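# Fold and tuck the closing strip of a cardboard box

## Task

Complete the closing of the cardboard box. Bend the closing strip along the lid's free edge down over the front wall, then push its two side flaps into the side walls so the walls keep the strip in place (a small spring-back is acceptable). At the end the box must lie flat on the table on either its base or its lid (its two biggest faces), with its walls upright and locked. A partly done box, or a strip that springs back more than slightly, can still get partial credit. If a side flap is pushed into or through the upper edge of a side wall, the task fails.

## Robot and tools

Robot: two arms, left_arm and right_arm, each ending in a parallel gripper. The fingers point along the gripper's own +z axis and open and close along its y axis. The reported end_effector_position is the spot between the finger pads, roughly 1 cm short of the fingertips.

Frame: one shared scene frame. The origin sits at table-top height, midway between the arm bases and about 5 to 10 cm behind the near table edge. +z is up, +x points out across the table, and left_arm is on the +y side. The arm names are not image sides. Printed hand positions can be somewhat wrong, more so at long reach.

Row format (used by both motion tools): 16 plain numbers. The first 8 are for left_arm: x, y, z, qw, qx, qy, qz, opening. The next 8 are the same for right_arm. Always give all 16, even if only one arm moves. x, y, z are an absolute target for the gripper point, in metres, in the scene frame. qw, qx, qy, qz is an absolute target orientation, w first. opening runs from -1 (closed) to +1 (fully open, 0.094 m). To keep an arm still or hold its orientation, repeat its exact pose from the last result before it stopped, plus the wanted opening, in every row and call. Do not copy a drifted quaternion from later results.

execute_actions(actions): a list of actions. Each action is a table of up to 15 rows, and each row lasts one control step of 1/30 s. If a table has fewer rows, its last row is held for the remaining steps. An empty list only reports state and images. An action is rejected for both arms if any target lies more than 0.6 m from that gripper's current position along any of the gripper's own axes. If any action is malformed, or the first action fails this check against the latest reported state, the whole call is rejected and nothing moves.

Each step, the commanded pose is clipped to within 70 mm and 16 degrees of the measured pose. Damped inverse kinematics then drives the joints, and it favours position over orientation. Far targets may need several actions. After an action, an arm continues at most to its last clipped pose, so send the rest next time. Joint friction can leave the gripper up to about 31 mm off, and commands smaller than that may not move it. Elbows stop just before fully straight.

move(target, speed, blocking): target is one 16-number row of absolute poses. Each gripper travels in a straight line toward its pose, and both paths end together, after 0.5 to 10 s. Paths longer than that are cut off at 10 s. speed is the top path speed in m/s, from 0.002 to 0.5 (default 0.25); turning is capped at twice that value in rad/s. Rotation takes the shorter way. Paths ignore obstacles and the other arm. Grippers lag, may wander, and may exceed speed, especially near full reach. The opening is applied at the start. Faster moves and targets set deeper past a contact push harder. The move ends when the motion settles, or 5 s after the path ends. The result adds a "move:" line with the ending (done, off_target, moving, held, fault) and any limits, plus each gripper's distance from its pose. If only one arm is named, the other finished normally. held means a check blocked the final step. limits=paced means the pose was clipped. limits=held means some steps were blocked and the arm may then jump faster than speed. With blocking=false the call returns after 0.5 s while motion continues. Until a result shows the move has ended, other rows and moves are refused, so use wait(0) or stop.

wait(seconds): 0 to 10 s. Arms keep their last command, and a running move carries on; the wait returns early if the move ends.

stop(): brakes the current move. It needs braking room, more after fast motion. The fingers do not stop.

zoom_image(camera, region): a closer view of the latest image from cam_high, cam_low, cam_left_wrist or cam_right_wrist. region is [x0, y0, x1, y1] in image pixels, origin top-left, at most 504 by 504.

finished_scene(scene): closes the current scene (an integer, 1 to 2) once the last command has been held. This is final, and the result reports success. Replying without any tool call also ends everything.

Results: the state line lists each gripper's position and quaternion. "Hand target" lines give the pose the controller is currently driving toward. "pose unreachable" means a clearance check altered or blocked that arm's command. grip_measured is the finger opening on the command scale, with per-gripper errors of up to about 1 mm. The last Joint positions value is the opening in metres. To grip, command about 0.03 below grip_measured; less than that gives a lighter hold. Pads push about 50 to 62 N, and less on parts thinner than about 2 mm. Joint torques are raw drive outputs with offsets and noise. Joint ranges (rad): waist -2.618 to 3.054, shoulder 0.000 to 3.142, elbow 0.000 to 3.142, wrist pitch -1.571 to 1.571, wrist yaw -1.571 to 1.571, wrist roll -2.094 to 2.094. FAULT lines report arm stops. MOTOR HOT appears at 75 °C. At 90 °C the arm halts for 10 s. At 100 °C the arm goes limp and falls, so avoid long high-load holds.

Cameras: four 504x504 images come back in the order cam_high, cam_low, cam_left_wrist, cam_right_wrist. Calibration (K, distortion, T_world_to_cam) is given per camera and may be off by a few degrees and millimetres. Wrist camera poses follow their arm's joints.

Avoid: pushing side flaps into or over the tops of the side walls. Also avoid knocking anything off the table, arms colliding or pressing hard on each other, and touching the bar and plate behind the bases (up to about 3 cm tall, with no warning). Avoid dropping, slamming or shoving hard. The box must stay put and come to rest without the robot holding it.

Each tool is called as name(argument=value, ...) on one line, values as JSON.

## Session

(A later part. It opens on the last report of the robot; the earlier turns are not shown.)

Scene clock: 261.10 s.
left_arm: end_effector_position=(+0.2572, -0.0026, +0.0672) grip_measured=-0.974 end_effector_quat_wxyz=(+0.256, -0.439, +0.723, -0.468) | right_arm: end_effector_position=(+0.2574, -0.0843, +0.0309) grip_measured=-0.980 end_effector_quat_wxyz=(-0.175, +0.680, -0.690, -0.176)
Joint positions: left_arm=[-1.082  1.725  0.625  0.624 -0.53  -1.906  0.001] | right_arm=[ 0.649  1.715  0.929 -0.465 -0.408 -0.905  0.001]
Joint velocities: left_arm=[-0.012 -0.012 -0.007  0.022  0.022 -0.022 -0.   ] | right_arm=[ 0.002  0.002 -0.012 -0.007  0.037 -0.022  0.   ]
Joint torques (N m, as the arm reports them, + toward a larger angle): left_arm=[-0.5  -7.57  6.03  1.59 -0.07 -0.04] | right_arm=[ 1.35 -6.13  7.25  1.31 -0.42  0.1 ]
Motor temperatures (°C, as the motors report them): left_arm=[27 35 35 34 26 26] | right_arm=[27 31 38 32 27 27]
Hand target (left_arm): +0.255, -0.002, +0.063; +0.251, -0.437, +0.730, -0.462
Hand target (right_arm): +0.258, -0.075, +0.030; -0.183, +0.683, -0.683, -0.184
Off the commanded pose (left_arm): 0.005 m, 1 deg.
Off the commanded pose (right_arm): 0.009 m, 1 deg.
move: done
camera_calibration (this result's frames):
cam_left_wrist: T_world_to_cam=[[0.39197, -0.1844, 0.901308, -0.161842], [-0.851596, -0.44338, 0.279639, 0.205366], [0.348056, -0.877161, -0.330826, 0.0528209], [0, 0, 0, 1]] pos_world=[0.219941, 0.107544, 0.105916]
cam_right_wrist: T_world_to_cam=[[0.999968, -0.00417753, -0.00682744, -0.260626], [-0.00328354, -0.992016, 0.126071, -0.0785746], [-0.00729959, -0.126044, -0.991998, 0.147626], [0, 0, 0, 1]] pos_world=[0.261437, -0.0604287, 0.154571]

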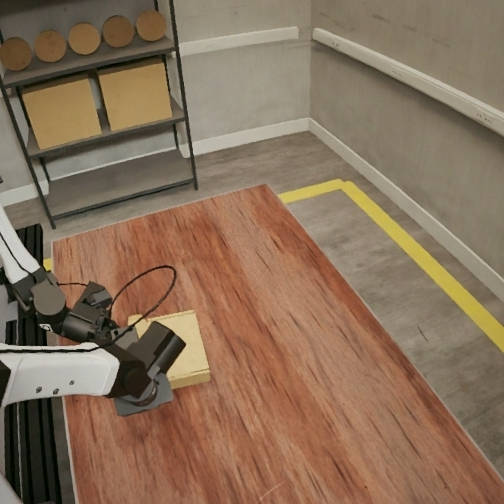

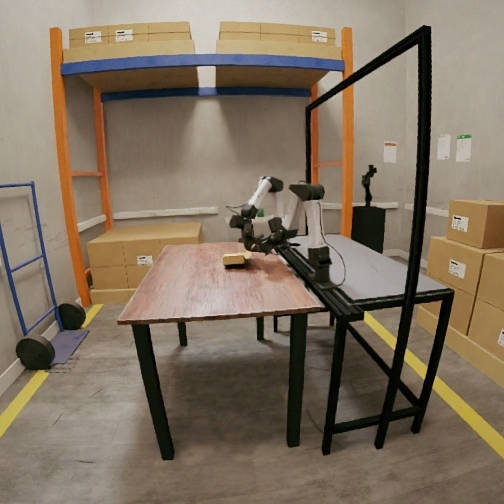

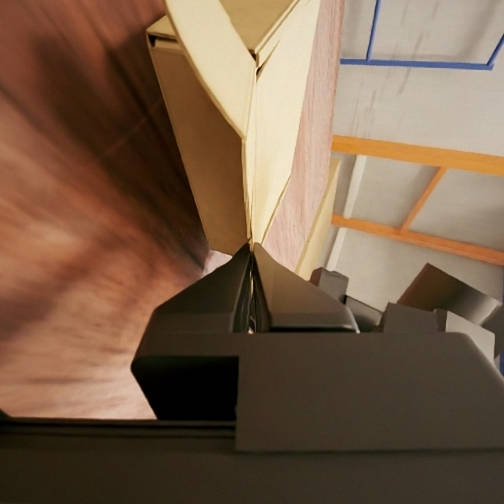

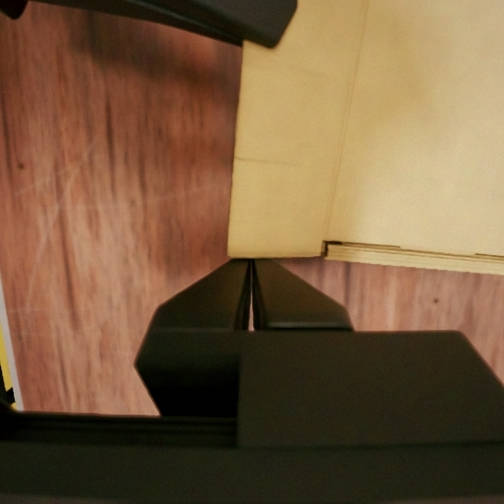

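move(target=[0.255,-0.0026,0.063,0.251,-0.437,0.73,-0.462,-1, 0.262,-0.068,0.03,0.354,-0.612,0.612,0.354,-1], speed=0.1)

move(target=[0.255,-0.0026,0.063,0.251,-0.437,0.73,-0.462,-1, 0.262,-0.15,0.05,0.354,-0.612,0.612,0.354,-1], speed=0.1)

Scene clock: 267.93 s.
left_arm: end_effector_position=(+0.2597, -0.0021, +0.0712) grip_measured=-0.974 end_effector_quat_wxyz=(+0.262, -0.443, +0.715, -0.474) | right_arm: end_effector_position=(+0.2664, -0.0701, +0.0327) grip_measured=-0.980 end_effector_quat_wxyz=(-0.351, +0.617, -0.617, -0.339)
Joint positions: left_arm=[-1.082  1.725  0.625  0.641 -0.547 -1.907  0.001] | right_arm=[ 0.488  1.794  0.657  0.202 -0.878 -0.846  0.001]
Joint velocities: left_arm=[ 0.007 -0.007 -0.012  0.007 -0.037 -0.022 -0.001] | right_arm=[ 0.007 -0.007 -0.017 -0.007 -0.051  0.037  0.001]
Joint torques (N m, as the arm reports them, + toward a larger angle): left_arm=[-0.54 -7.58  5.99  1.42  0.13  0.04] | right_arm=[-0.31 -6.14  4.05  1.86 -0.7   0.12]
Motor temperatures (°C, as the motors report them): left_arm=[27 35 35 34 26 26] | right_arm=[27 31 38 32 27 27]
Hand target (left_arm): +0.255, -0.002, +0.063; +0.251, -0.437, +0.730, -0.462
Hand target (right_arm): +0.262, -0.070, +0.030; -0.354, +0.614, -0.612, -0.351
Off the commanded pose (left_arm): 0.009 m, 3 deg.
Off the commanded pose (right_arm): 0.006 m, 2 deg.
move: off_target (left_arm)
camera_calibration (this result's frames):
cam_left_wrist: T_world_to_cam=[[0.381504, -0.167638, 0.909039, -0.16408], [-0.848939, -0.452633, 0.27281, 0.206376], [0.365728, -0.875797, -0.314996, 0.0480648], [0, 0, 0, 1]] pos_world=[0.220219, 0.108001, 0.107994]
cam_right_wrist: T_world_to_cam=[[0.999852, -0.000195521, 0.017198, -0.270046], [0.00637694, -0.924449, -0.381252, -0.0459699], [0.0159732, 0.381305, -0.924311, 0.178397], [0, 0, 0, 1]] pos_world=[0.267449, -0.110573, 0.152013]

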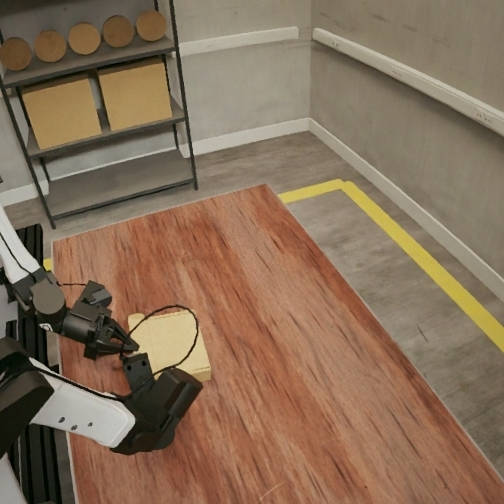

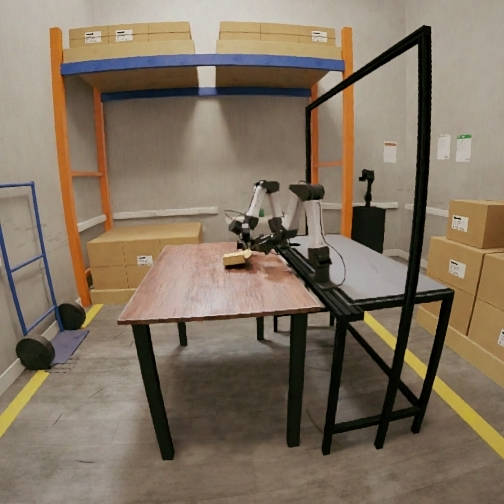

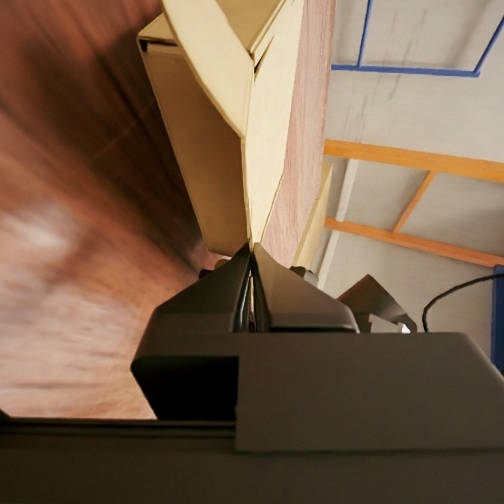

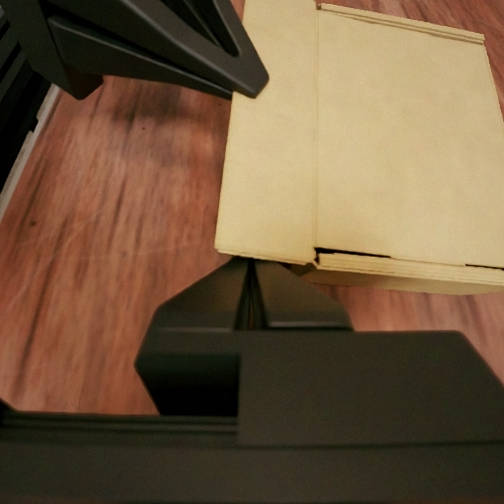

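Scene clock: 269.47 s.
left_arm: end_effector_position=(+0.2597, -0.0028, +0.0720) grip_measured=-0.974 end_effector_quat_wxyz=(+0.261, -0.442, +0.714, -0.476) | right_arm: end_effector_position=(+0.2524, -0.1516, +0.0410) grip_measured=-0.980 end_effector_quat_wxyz=(-0.343, +0.610, -0.619, -0.356)
Joint positions: left_arm=[-1.082  1.725  0.625  0.645 -0.545 -1.907  0.001] | right_arm=[ 0.196  1.71   0.657 -0.287 -1.027 -1.3    0.001]
Joint velocities: left_arm=[-0.002 -0.002  0.002  0.051 -0.081  0.066  0.001] | right_arm=[ 0.007  0.007 -0.002 -0.11  -0.037  0.007 -0.001]
Joint torques (N m, as the arm reports them, + toward a larger angle): left_arm=[-0.53 -7.6   5.96  1.39  0.08 -0.03] | right_arm=[-0.88 -6.35  7.8   0.61 -0.66 -0.05]
Motor temperatures (°C, as the motors report them): left_arm=[27 35 35 34 26 26] | right_arm=[27 31 38 32 27 27]
Hand target (left_arm): +0.255, -0.002, +0.063; +0.251, -0.437, +0.730, -0.462
Hand target (right_arm): +0.262, -0.152, +0.049; -0.354, +0.613, -0.613, -0.351
Off the commanded pose (left_arm): 0.010 m, 3 deg.
Off the commanded pose (right_arm): 0.013 m, 2 deg.
move: off_target (left_arm, right_arm)
camera_calibration (this result's frames):
cam_left_wrist: T_world_to_cam=[[0.380179, -0.164169, 0.910226, -0.164665], [-0.850014, -0.449965, 0.273874, 0.206069], [0.364608, -0.877827, -0.310614, 0.0476658], [0, 0, 0, 1]] pos_world=[0.220385, 0.107533, 0.108251]
cam_right_wrist: T_world_to_cam=[[0.999775, 0.00600658, -0.0203554, -0.253738], [-0.00248875, -0.919316, -0.393513, -0.114504], [-0.0210767, 0.393475, -0.919094, 0.228336], [0, 0, 0, 1]] pos_world=[0.258208, -0.193586, 0.159638]

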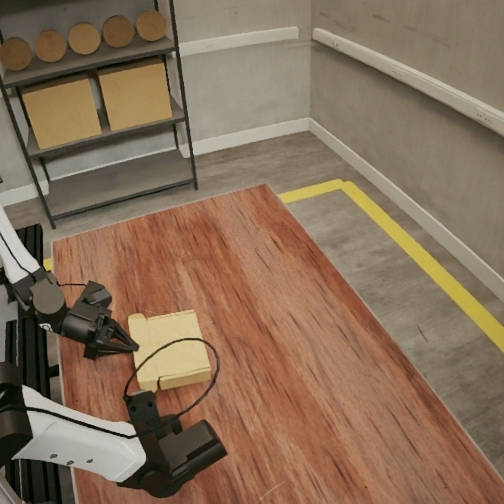

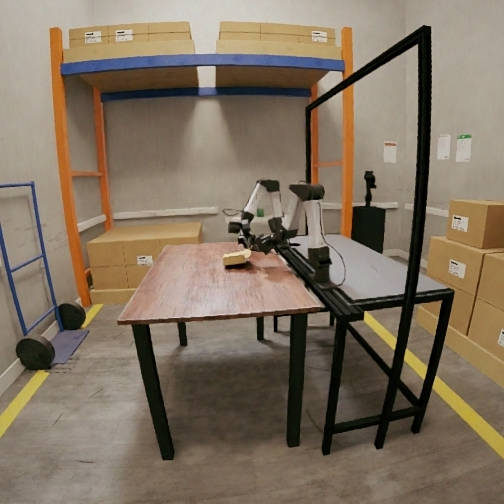

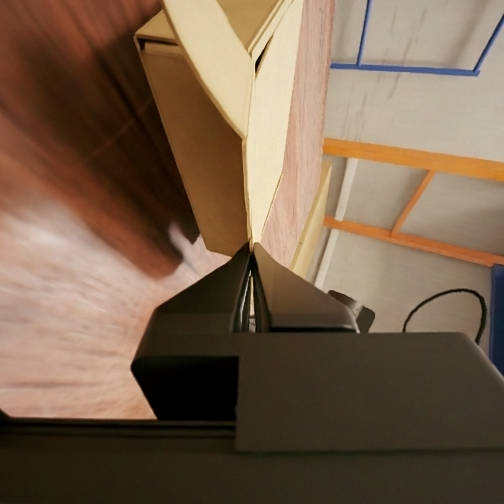

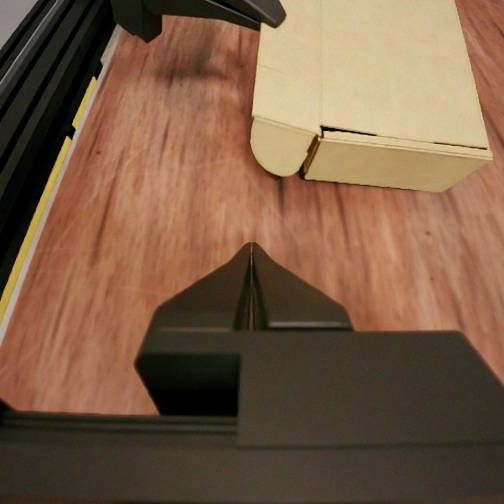

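move(target=[0.255,-0.0026,0.063,0.251,-0.437,0.73,-0.462,-1, 0.262,-0.12,0.1,0.1,-0.7,0.7,0.1,-1], speed=0.2)

Scene clock: 274.90 s.
left_arm: end_effector_position=(+0.2598, -0.0029, +0.0722) grip_measured=-0.974 end_effector_quat_wxyz=(+0.261, -0.442, +0.714, -0.476) | right_arm: end_effector_position=(+0.2600, -0.1191, +0.0994) grip_measured=-0.980 end_effector_quat_wxyz=(-0.105, +0.701, -0.697, -0.108)
Joint positions: left_arm=[-1.082  1.725  0.625  0.646 -0.545 -1.907  0.001] | right_arm=[ 0.634  1.628  1.193 -0.95  -0.253 -0.98   0.001]
Joint velocities: left_arm=[-0.002  0.007 -0.007 -0.037 -0.066 -0.037 -0.   ] | right_arm=[ 0.027 -0.002  0.002 -0.022  0.022  0.037 -0.001]
Joint torques (N m, as the arm reports them, + toward a larger angle): left_arm=[-0.45 -7.65  5.94  1.39  0.06 -0.03] | right_arm=[ 0.49 -5.87  9.12  0.63 -0.18  0.15]
Motor temperatures (°C, as the motors report them): left_arm=[27 36 35 34 26 26] | right_arm=[27 31 38 32 27 27]
Hand target (left_arm): +0.255, -0.002, +0.063; +0.251, -0.437, +0.729, -0.462
Hand target (right_arm): +0.262, -0.117, +0.100; -0.100, +0.700, -0.699, -0.106
Off the commanded pose (left_arm): 0.010 m, 3 deg.
Off the commanded pose (right_arm): 0.002 m, 1 deg.
move: off_target (left_arm)
camera_calibration (this result's frames):
cam_left_wrist: T_world_to_cam=[[0.379878, -0.163545, 0.910465, -0.164762], [-0.850106, -0.449774, 0.273902, 0.206048], [0.364708, -0.878041, -0.30989, 0.0475555], [0, 0, 0, 1]] pos_world=[0.220408, 0.107485, 0.10831]
cam_right_wrist: T_world_to_cam=[[0.999892, 0.012988, -0.00685217, -0.260861], [0.0144983, -0.947245, 0.320182, -0.140334], [-0.00233216, -0.320246, -0.947331, 0.182334], [0, 0, 0, 1]] pos_world=[0.263293, -0.0711509, 0.215876]

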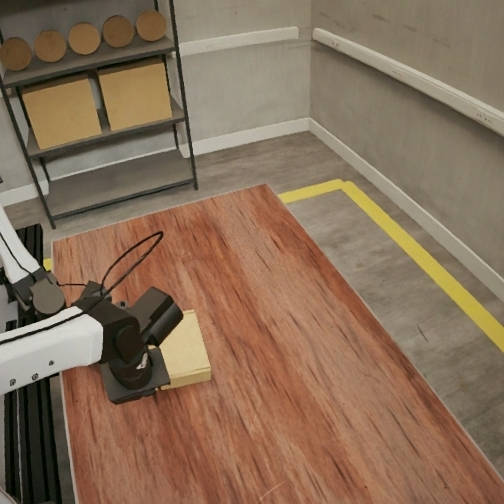

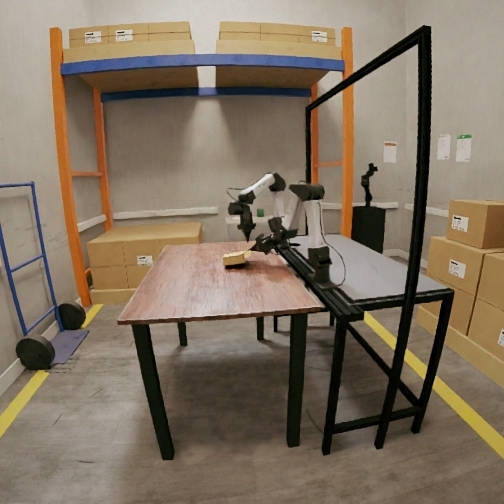

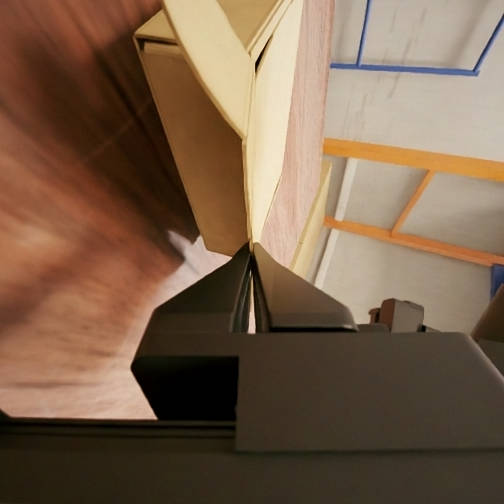

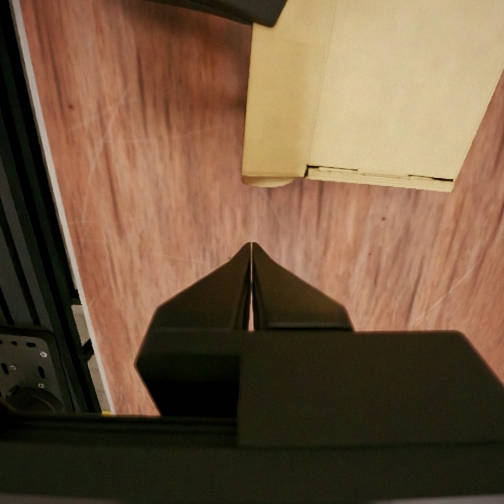

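move(target=[0.255,-0.0026,0.063,0.251,-0.437,0.73,-0.462,-1, 0.27,-0.13,0.065,0,0,0.866,0.5,0], speed=0.3)

move(target=[0.255,-0.0026,0.063,0.251,-0.437,0.73,-0.462,-1, 0.27,-0.08,0.06,0,0,0.866,0.5,0], speed=0.05)

Scene clock: 286.90 s.
left_arm: end_effector_position=(+0.2597, -0.0029, +0.0721) grip_measured=-0.974 end_effector_quat_wxyz=(+0.261, -0.442, +0.714, -0.476) | right_arm: end_effector_position=(+0.2768, -0.1305, +0.0670) grip_measured=-0.002 end_effector_quat_wxyz=(+0.008, -0.008, +0.869, +0.495)
Joint positions: left_arm=[-1.082  1.725  0.625  0.646 -0.545 -1.907  0.001] | right_arm=[ 0.26   1.687  0.757 -0.282 -1.005  0.371  0.047]
Joint velocities: left_arm=[-0.027 -0.012 -0.017  0.007  0.081  0.007  0.   ] | right_arm=[-0.007 -0.007  0.002  0.022  0.037 -0.007  0.   ]
Joint torques (N m, as the arm reports them, + toward a larger angle): left_arm=[-0.47 -7.63  6.02  1.37  0.07 -0.04] | right_arm=[-0.49 -7.74  4.15  1.17 -0.55  0.08]
Motor temperatures (°C, as the motors report them): left_arm=[27 36 35 34 26 26] | right_arm=[27 31 38 32 27 27]
Hand target (left_arm): +0.255, -0.002, +0.063; +0.251, -0.437, +0.730, -0.462
Hand target (right_arm): +0.270, -0.133, +0.065; +0.004, -0.001, +0.868, +0.497
Off the commanded pose (left_arm): 0.010 m, 3 deg.
Off the commanded pose (right_arm): 0.007 m, 1 deg.
move: off_target (left_arm)
camera_calibration (this result's frames):
cam_left_wrist: T_world_to_cam=[[0.379975, -0.1636, 0.910414, -0.164762], [-0.850211, -0.449469, 0.274079, 0.206013], [0.364363, -0.878187, -0.309881, 0.0476077], [0, 0, 0, 1]] pos_world=[0.220413, 0.10745, 0.108291]
cam_right_wrist: T_world_to_cam=[[0.0281465, -0.505237, -0.862522, -0.0190533], [-0.811796, -0.515028, 0.275195, 0.147114], [-0.583262, 0.692446, -0.424645, 0.405967], [0, 0, 0, 1]] pos_world=[0.356748, -0.214969, 0.115473]

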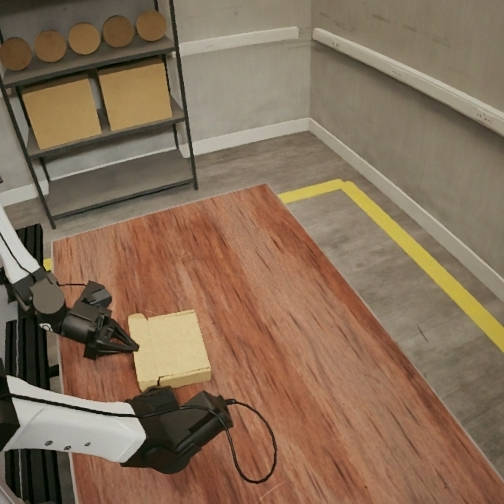

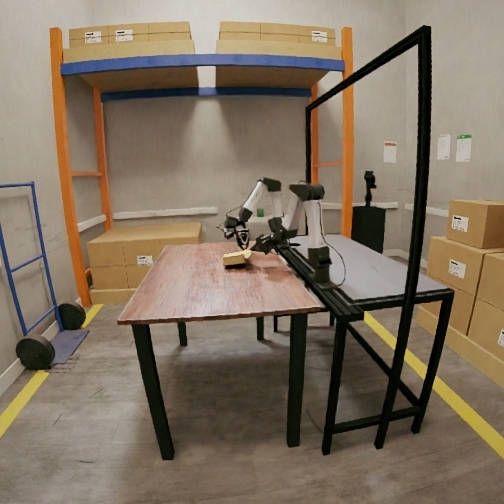

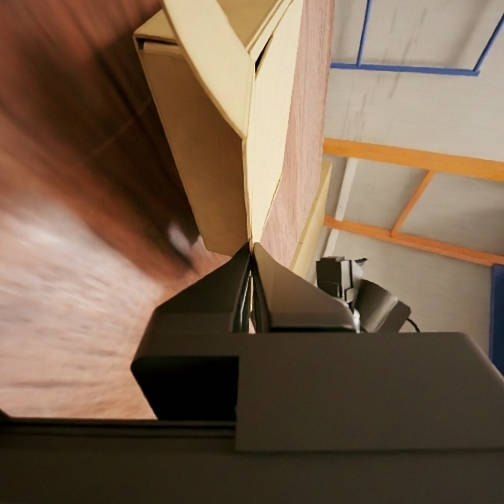

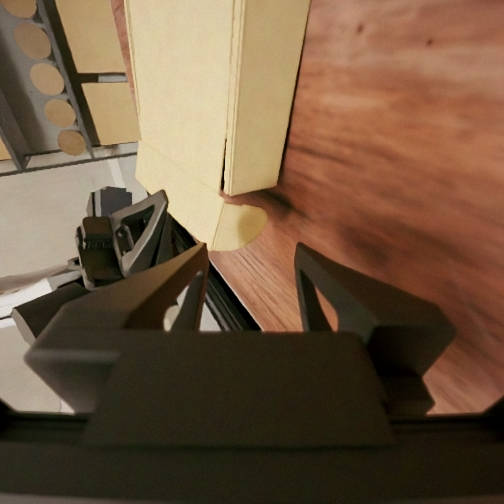

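Scene clock: 288.33 s.
left_arm: end_effector_position=(+0.2597, -0.0028, +0.0718) grip_measured=-0.974 end_effector_quat_wxyz=(+0.261, -0.442, +0.714, -0.476) | right_arm: end_effector_position=(+0.2775, -0.0778, +0.0744) grip_measured=-0.002 end_effector_quat_wxyz=(+0.012, -0.009, +0.861, +0.509)
Joint positions: left_arm=[-1.082  1.725  0.625  0.645 -0.545 -1.907  0.001] | right_arm=[ 0.432  1.695  0.734  0.014 -0.95   0.669  0.047]
Joint velocities: left_arm=[-0.012 -0.007 -0.007 -0.037 -0.007 -0.007  0.   ] | right_arm=[-0.027  0.017  0.002 -0.007 -0.022  0.007  0.   ]
Joint torques (N m, as the arm reports them, + toward a larger angle): left_arm=[-0.45 -7.62  5.96  1.39  0.08 -0.04] | right_arm=[ 0.61 -5.61  4.7   1.63 -0.31  0.07]
Motor temperatures (°C, as the motors report them): left_arm=[27 36 35 34 26 26] | right_arm=[27 31 38 32 27 27]
Hand target (left_arm): +0.255, -0.002, +0.063; +0.251, -0.437, +0.730, -0.462
Hand target (right_arm): +0.270, -0.079, +0.061; -0.001, -0.000, +0.865, +0.501
Off the commanded pose (left_arm): 0.010 m, 3 deg.
Off the commanded pose (right_arm): 0.016 m, 2 deg.
move: off_target (left_arm, right_arm)
camera_calibration (this result's frames):
cam_left_wrist: T_world_to_cam=[[0.380578, -0.164849, 0.909937, -0.164569], [-0.850027, -0.449851, 0.274023, 0.206056], [0.364163, -0.877758, -0.311329, 0.0478283], [0, 0, 0, 1]] pos_world=[0.220367, 0.107547, 0.108173]
cam_right_wrist: T_world_to_cam=[[0.0342127, -0.4758, -0.878888, 0.0158095], [-0.813982, -0.523514, 0.251727, 0.174457], [-0.579882, 0.706786, -0.405204, 0.371702], [0, 0, 0, 1]] pos_world=[0.357007, -0.163861, 0.120594]

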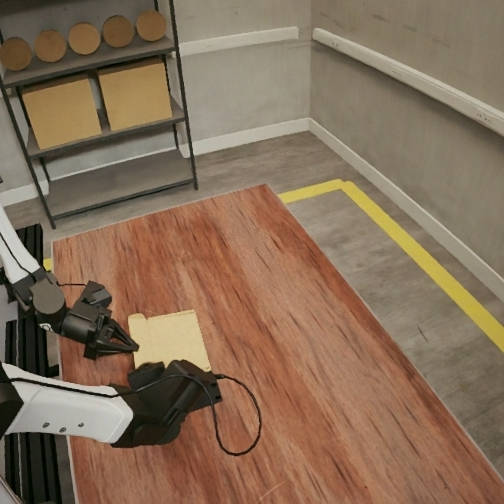

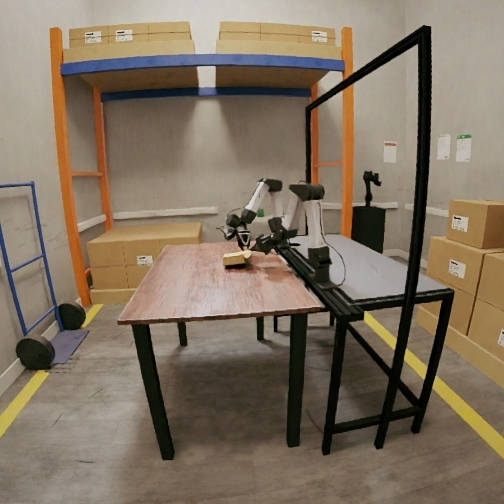

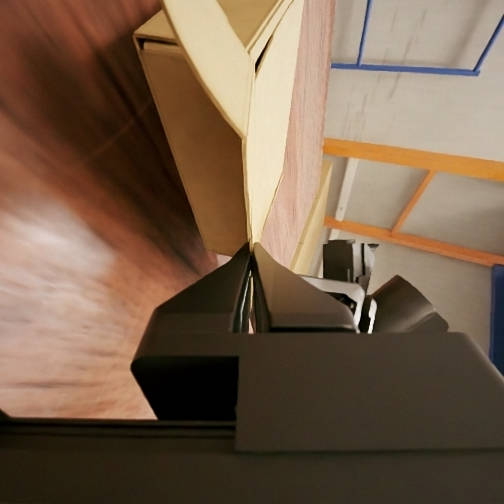

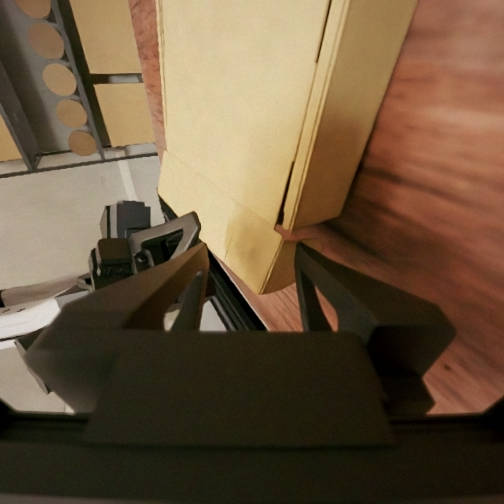

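Too high; go lower and in.

move(target=[0.255,-0.0026,0.063,0.251,-0.437,0.73,-0.462,-1, 0.266,-0.062,0.042,0,0,0.866,0.5,0], speed=0.04)

Scene clock: 291.93 s.
left_arm: end_effector_position=(+0.2579, +0.0018, +0.0639) grip_measured=-0.974 end_effector_quat_wxyz=(+0.264, -0.441, +0.726, -0.457) | right_arm: end_effector_position=(+0.2780, -0.0610, +0.0603) grip_measured=-0.002 end_effector_quat_wxyz=(+0.019, -0.010, +0.858, +0.512)
Joint positions: left_arm=[-1.082  1.725  0.625  0.602 -0.547 -1.904  0.001] | right_arm=[ 0.486  1.757  0.706  0.185 -0.915  0.752  0.047]
Joint velocities: left_arm=[-0.007  0.002  0.007  0.037  0.022 -0.022 -0.001] | right_arm=[ 0.022 -0.002 -0.007  0.037 -0.022 -0.022  0.   ]
Joint torques (N m, as the arm reports them, + toward a larger angle): left_arm=[-0.52 -7.57  6.05  1.76  0.08 -0.07] | right_arm=[ 1.27 -5.35  3.93  1.71 -0.21  0.03]
Motor temperatures (°C, as the motors report them): left_arm=[27 36 35 34 26 26] | right_arm=[27 31 38 32 27 27]
Hand target (left_arm): +0.255, -0.002, +0.063; +0.251, -0.437, +0.730, -0.462
Hand target (right_arm): +0.266, -0.062, +0.043; -0.001, -0.000, +0.866, +0.500
Off the commanded pose (left_arm): 0.005 m, 2 deg.
Off the commanded pose (right_arm): 0.022 m, 3 deg.
move: off_target (right_arm)
camera_calibration (this result's frames):
cam_left_wrist: T_world_to_cam=[[0.395257, -0.201212, 0.896262, -0.158744], [-0.845074, -0.462079, 0.268946, 0.207897], [0.360029, -0.863711, -0.352679, 0.0537086], [0, 0, 0, 1]] pos_world=[0.219096, 0.110512, 0.105305]
cam_right_wrist: T_world_to_cam=[[0.0417913, -0.469226, -0.882088, 0.00982569], [-0.820617, -0.519744, 0.237599, 0.190128], [-0.569948, 0.713927, -0.406776, 0.352199], [0, 0, 0, 1]] pos_world=[0.356347, -0.148016, 0.106759]

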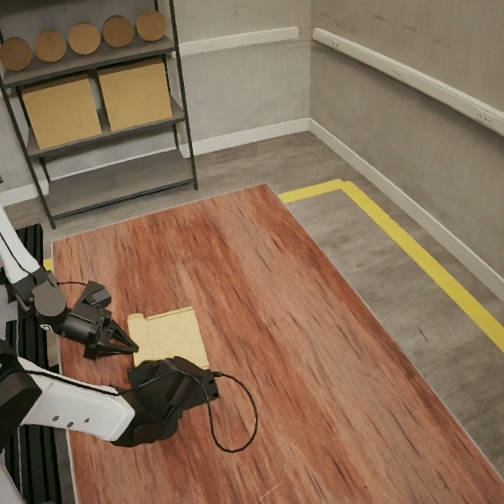

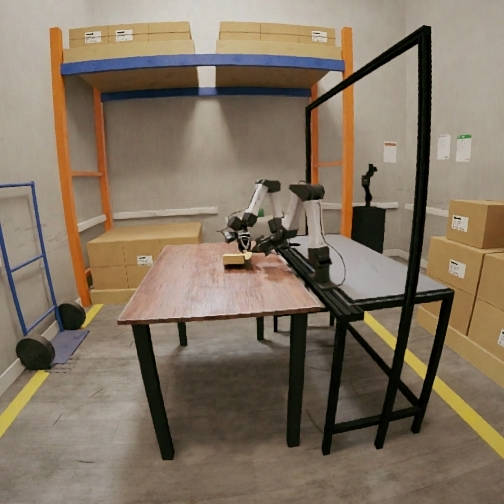

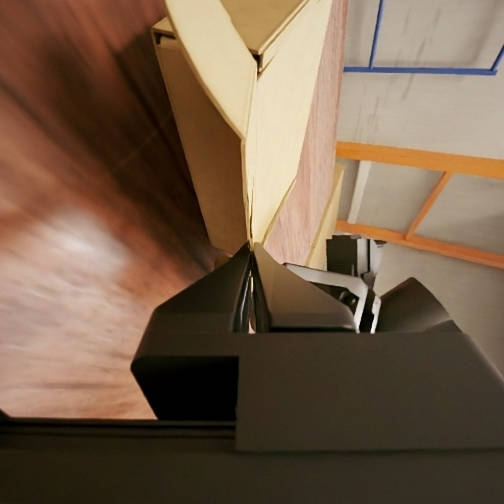

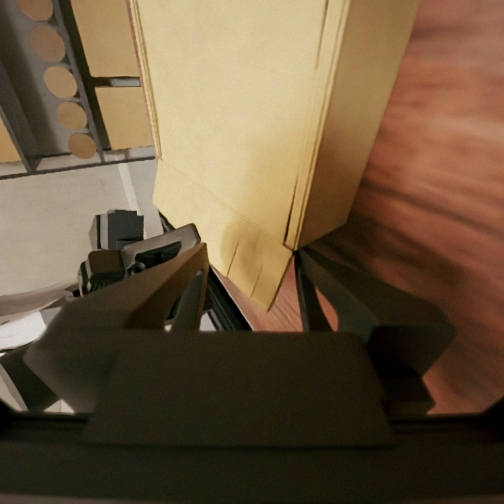

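move(target=[0.255,-0.0026,0.063,0.251,-0.437,0.73,-0.462,-1, 0.262,-0.066,0.036,0,0,0.866,0.5,0.2], speed=0.04)

move(target=[0.255,-0.0026,0.063,0.251,-0.437,0.73,-0.462,-1, 0.262,-0.05,0.036,0,0,0.866,0.5,0.2], speed=0.04)

Scene clock: 296.20 s.
left_arm: end_effector_position=(+0.2590, +0.0000, +0.0677) grip_measured=-0.974 end_effector_quat_wxyz=(+0.264, -0.442, +0.720, -0.465) | right_arm: end_effector_position=(+0.2723, -0.0639, +0.0488) grip_measured=+0.198 end_effector_quat_wxyz=(+0.012, -0.004, +0.861, +0.509)
Joint positions: left_arm=[-1.082  1.725  0.625  0.622 -0.549 -1.904  0.001] | right_arm=[ 0.486  1.777  0.676  0.219 -0.912  0.755  0.056]
Joint velocities: left_arm=[-0.012 -0.012 -0.017 -0.022  0.051 -0.037  0.001] | right_arm=[-0.017  0.002 -0.022  0.066 -0.037 -0.081  0.   ]
Joint torques (N m, as the arm reports them, + toward a larger angle): left_arm=[-0.49 -7.58  6.07  1.61  0.13 -0.06] | right_arm=[ 0.87 -6.04  3.91  1.62 -0.26 -0.04]
Motor temperatures (°C, as the motors report them): left_arm=[27 37 35 35 26 26] | right_arm=[27 31 37 33 27 27]
Hand target (left_arm): +0.255, -0.003, +0.063; +0.251, -0.437, +0.730, -0.462
Hand target (right_arm): +0.262, -0.066, +0.036; -0.000, -0.000, +0.866, +0.500
Off the commanded pose (left_arm): 0.007 m, 2 deg.
Off the commanded pose (right_arm): 0.017 m, 2 deg.
move: off_target (right_arm)
camera_calibration (this result's frames):
cam_left_wrist: T_world_to_cam=[[0.387116, -0.18495, 0.903291, -0.16135], [-0.847015, -0.458399, 0.269141, 0.20745], [0.36429, -0.86929, -0.334109, 0.0507232], [0, 0, 0, 1]] pos_world=[0.219696, 0.109346, 0.10686]
cam_right_wrist: T_world_to_cam=[[0.0251077, -0.476795, -0.878656, 0.00240515], [-0.818221, -0.51478, 0.25596, 0.185439], [-0.574355, 0.712508, -0.403049, 0.347265], [0, 0, 0, 1]] pos_world=[0.351123, -0.150823, 0.0946133]

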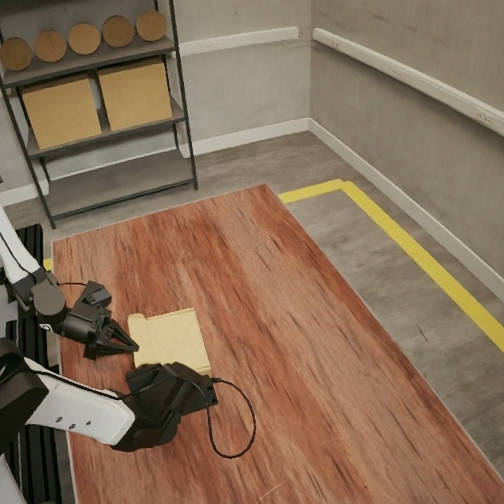

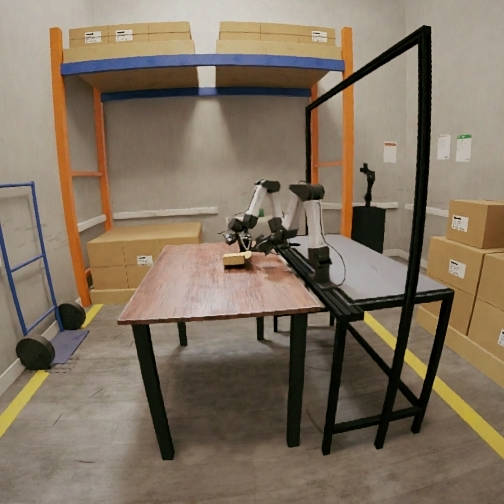

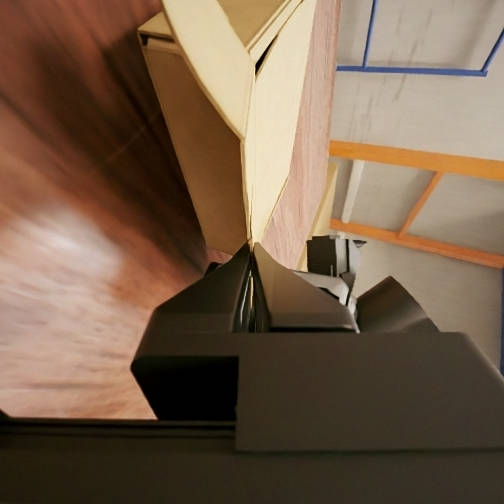

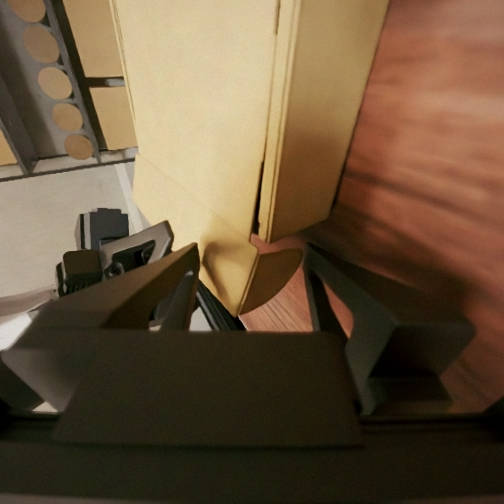

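Scene clock: 297.00 s.
left_arm: end_effector_position=(+0.2587, +0.0019, +0.0653) grip_measured=-0.974 end_effector_quat_wxyz=(+0.266, -0.442, +0.723, -0.459) | right_arm: end_effector_position=(+0.2704, -0.0530, +0.0466) grip_measured=+0.198 end_effector_quat_wxyz=(+0.012, -0.001, +0.862, +0.507)
Joint positions: left_arm=[-1.082  1.725  0.625  0.608 -0.553 -1.904  0.001] | right_arm=[ 0.525  1.791  0.676  0.268 -0.882  0.805  0.056]
Joint velocities: left_arm=[ 0.007  0.017  0.002 -0.066 -0.081 -0.007 -0.001] | right_arm=[-0.012 -0.002  0.012  0.007 -0.037 -0.081 -0.   ]
Joint torques (N m, as the arm reports them, + toward a larger angle): left_arm=[-0.49 -7.56  6.    1.7   0.12 -0.06] | right_arm=[ 1.78 -5.86  5.05  1.83 -0.23  0.03]
Motor temperatures (°C, as the motors report them): left_arm=[27 37 35 35 26 26] | right_arm=[27 31 37 33 27 27]
Hand target (left_arm): +0.255, -0.002, +0.063; +0.251, -0.437, +0.730, -0.462
Hand target (right_arm): +0.262, -0.050, +0.036; -0.000, +0.000, +0.866, +0.500
Off the commanded pose (left_arm): 0.006 m, 2 deg.
Off the commanded pose (right_arm): 0.014 m, 2 deg.
move: off_target (right_arm)
camera_calibration (this result's frames):
cam_left_wrist: T_world_to_cam=[[0.391536, -0.19555, 0.899144, -0.159547], [-0.844348, -0.46476, 0.266597, 0.208223], [0.365753, -0.863573, -0.347083, 0.0521275], [0, 0, 0, 1]] pos_world=[0.219215, 0.11059, 0.106037]
cam_right_wrist: T_world_to_cam=[[0.0206688, -0.480745, -0.876617, 0.00665391], [-0.819733, -0.510115, 0.260424, 0.190561], [-0.572373, 0.713209, -0.404626, 0.337138], [0, 0, 0, 1]] pos_world=[0.349041, -0.140043, 0.0926211]

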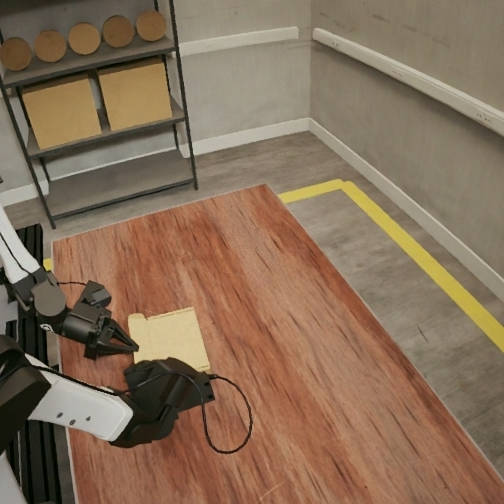

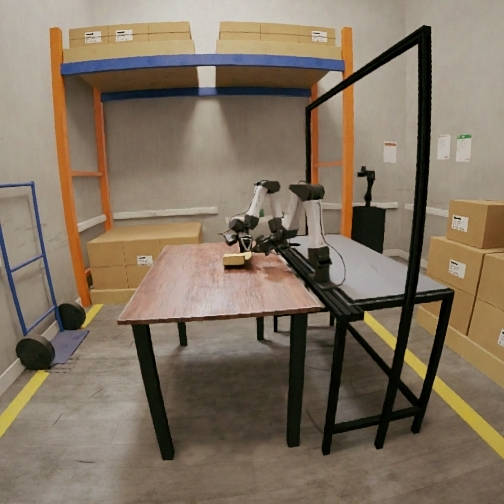

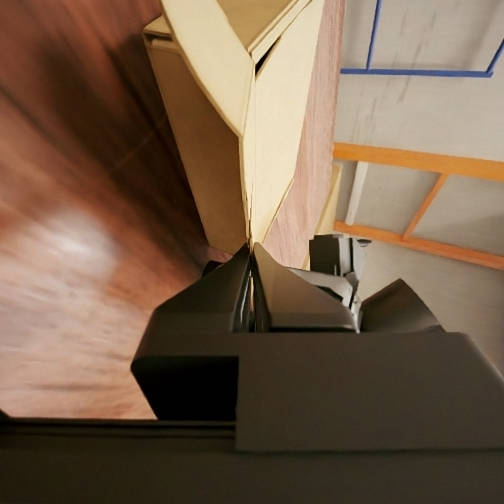

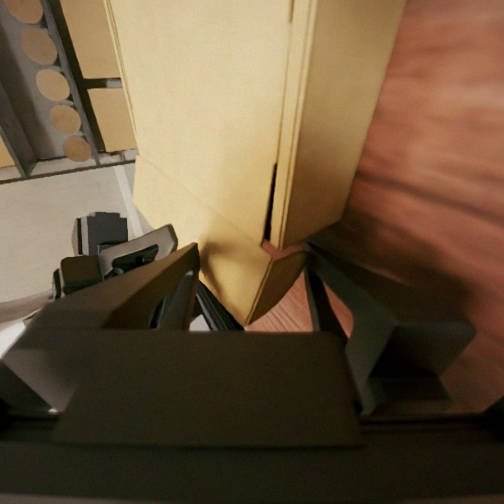

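move(target=[0.2587,0.002,0.063,0.251,-0.437,0.73,-0.462,-0.4, 0.27,-0.053,0.046,0,0,0.866,0.5,0.0], speed=0.04)

move(target=[0.2,0.04,0.08,0.251,-0.437,0.73,-0.462,-0.4, 0.27,-0.053,0.046,0,0,0.866,0.5,-0.8], speed=0.1)

Scene clock: 302.17 s.
left_arm: end_effector_position=(+0.2581, -0.0005, +0.0632) grip_measured=-0.402 end_effector_quat_wxyz=(+0.252, -0.439, +0.729, -0.461) | right_arm: end_effector_position=(+0.2657, -0.0553, +0.0423) grip_measured=+0.002 end_effector_quat_wxyz=(-0.001, +0.005, +0.866, +0.500)
Joint positions: left_arm=[-1.072  1.725  0.625  0.607 -0.513 -1.904  0.028] | right_arm=[ 0.526  1.791  0.676  0.231 -0.881  0.801  0.047]
Joint velocities: left_arm=[ 0.012 -0.002 -0.012  0.037  0.007  0.022 -0.   ] | right_arm=[-0.002 -0.022 -0.007  0.007 -0.051 -0.081 -0.001]
Joint torques (N m, as the arm reports them, + toward a larger angle): left_arm=[ 0.3  -8.13  5.28  1.82 -0.08  0.07] | right_arm=[-0.19 -7.1   7.76  1.37 -0.38 -0.08]
Motor temperatures (°C, as the motors report them): left_arm=[27 37 35 35 26 26] | right_arm=[27 31 37 34 27 27]
Hand target (left_arm): +0.259, +0.002, +0.063; +0.251, -0.437, +0.730, -0.462
Hand target (right_arm): +0.270, -0.053, +0.046; +0.000, +0.000, +0.866, +0.500
Off the commanded pose (left_arm): 0.003 m, 0 deg.
Off the commanded pose (right_arm): 0.006 m, 1 deg.
move: done
camera_calibration (this result's frames):
cam_left_wrist: T_world_to_cam=[[0.403348, -0.198916, 0.893165, -0.160601], [-0.85023, -0.442294, 0.285456, 0.207384], [0.338259, -0.874534, -0.347522, 0.0566463], [0, 0, 0, 1]] pos_world=[0.221941, 0.109318, 0.10393]
cam_right_wrist: T_world_to_cam=[[-0.00312169, -0.49537, -0.868676, 0.00708942], [-0.810613, -0.507426, 0.292277, 0.183037], [-0.585574, 0.705073, -0.399969, 0.33719], [0, 0, 0, 1]] pos_world=[0.345844, -0.141354, 0.0875266]

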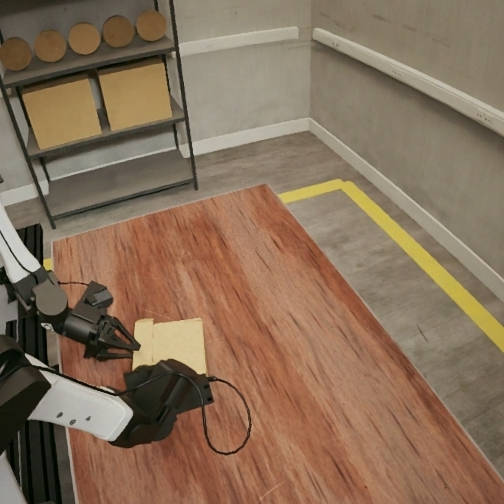

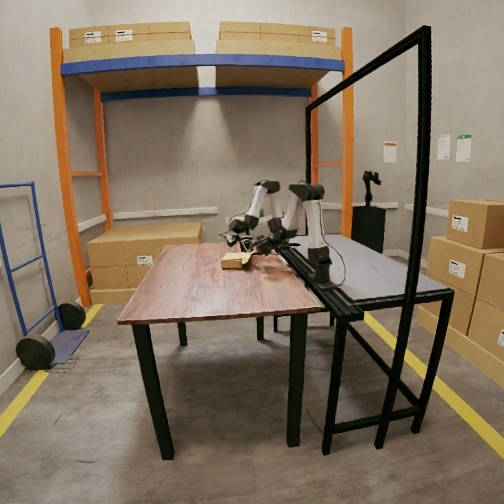

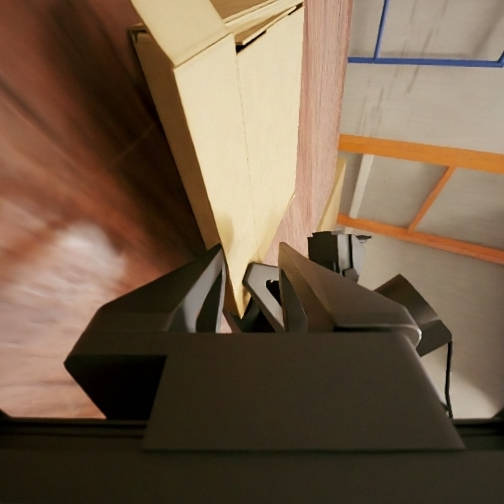

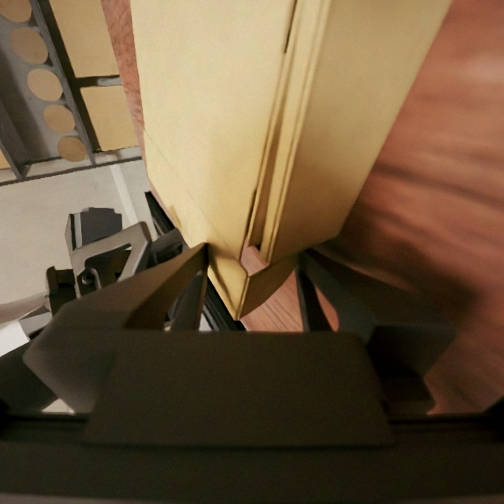

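Scene clock: 303.47 s.
left_arm: end_effector_position=(+0.2034, +0.0314, +0.0822) grip_measured=-0.400 end_effector_quat_wxyz=(+0.249, -0.435, +0.728, -0.467) | right_arm: end_effector_position=(+0.2661, -0.0492, +0.0572) grip_measured=-0.789 end_effector_quat_wxyz=(+0.008, -0.023, +0.849, +0.527)
Joint positions: left_arm=[-1.213  1.466  0.453  0.49  -0.626 -1.979  0.028] | right_arm=[ 0.524  1.781  0.677  0.278 -0.937  0.79   0.01 ]
Joint velocities: left_arm=[-0.007 -0.007  0.007 -0.037  0.037  0.022 -0.001] | right_arm=[ 0.007  0.002 -0.017 -0.007 -0.11   0.037 -0.001]
Joint torques (N m, as the arm reports them, + toward a larger angle): left_arm=[-1.05 -7.24  5.01  1.49 -0.29 -0.09] | right_arm=[-0.16 -6.61  7.66  0.97  0.15  0.  ]
Motor temperatures (°C, as the motors report them): left_arm=[27 37 35 36 26 26] | right_arm=[27 31 37 33 27 27]
Hand target (left_arm): +0.200, +0.039, +0.080; +0.252, -0.436, +0.730, -0.462
Hand target (right_arm): +0.269, -0.054, +0.046; +0.001, +0.000, +0.865, +0.501
Off the commanded pose (left_arm): 0.009 m, 1 deg.
Off the commanded pose (right_arm): 0.013 m, 5 deg.
move: off_target (right_arm)
camera_calibration (this result's frames):
cam_left_wrist: T_world_to_cam=[[0.398091, -0.193144, 0.896783, -0.148517], [-0.855962, -0.429801, 0.287402, 0.170228], [0.329928, -0.882024, -0.336423, 0.110685], [0, 0, 0, 1]] pos_world=[0.168314, 0.142105, 0.121501]
cam_right_wrist: T_world_to_cam=[[0.0529467, -0.437662, -0.897579, 0.0126485], [-0.800855, -0.555533, 0.223638, 0.181037], [-0.596513, 0.70699, -0.379917, 0.340911], [0, 0, 0, 1]] pos_world=[0.347672, -0.134913, 0.100384]

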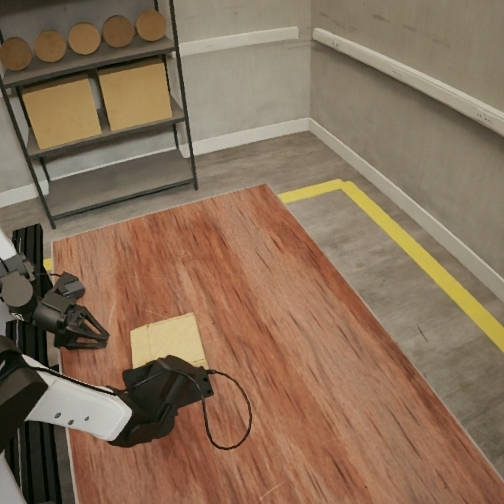

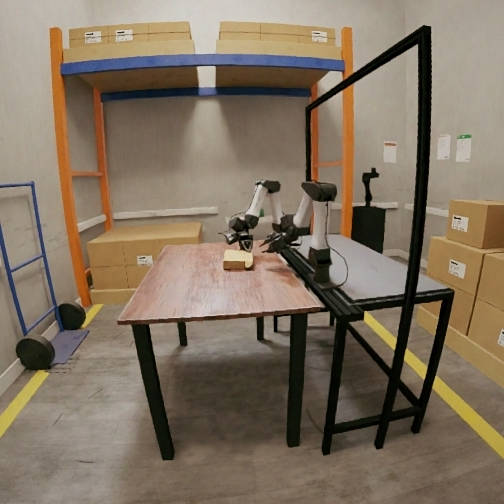

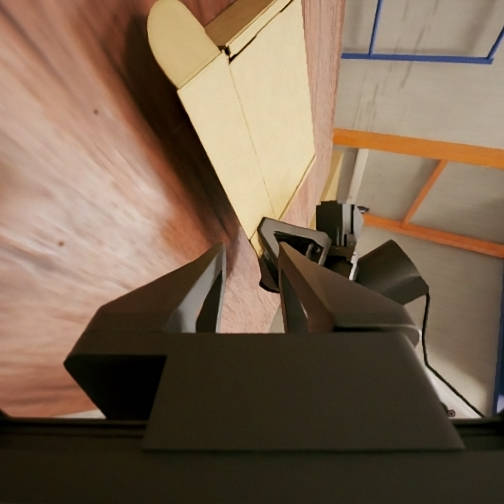

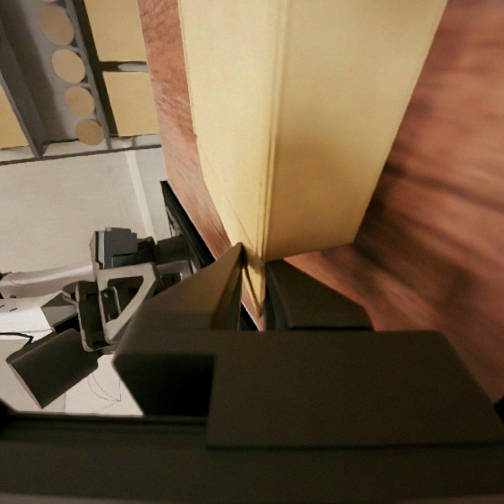

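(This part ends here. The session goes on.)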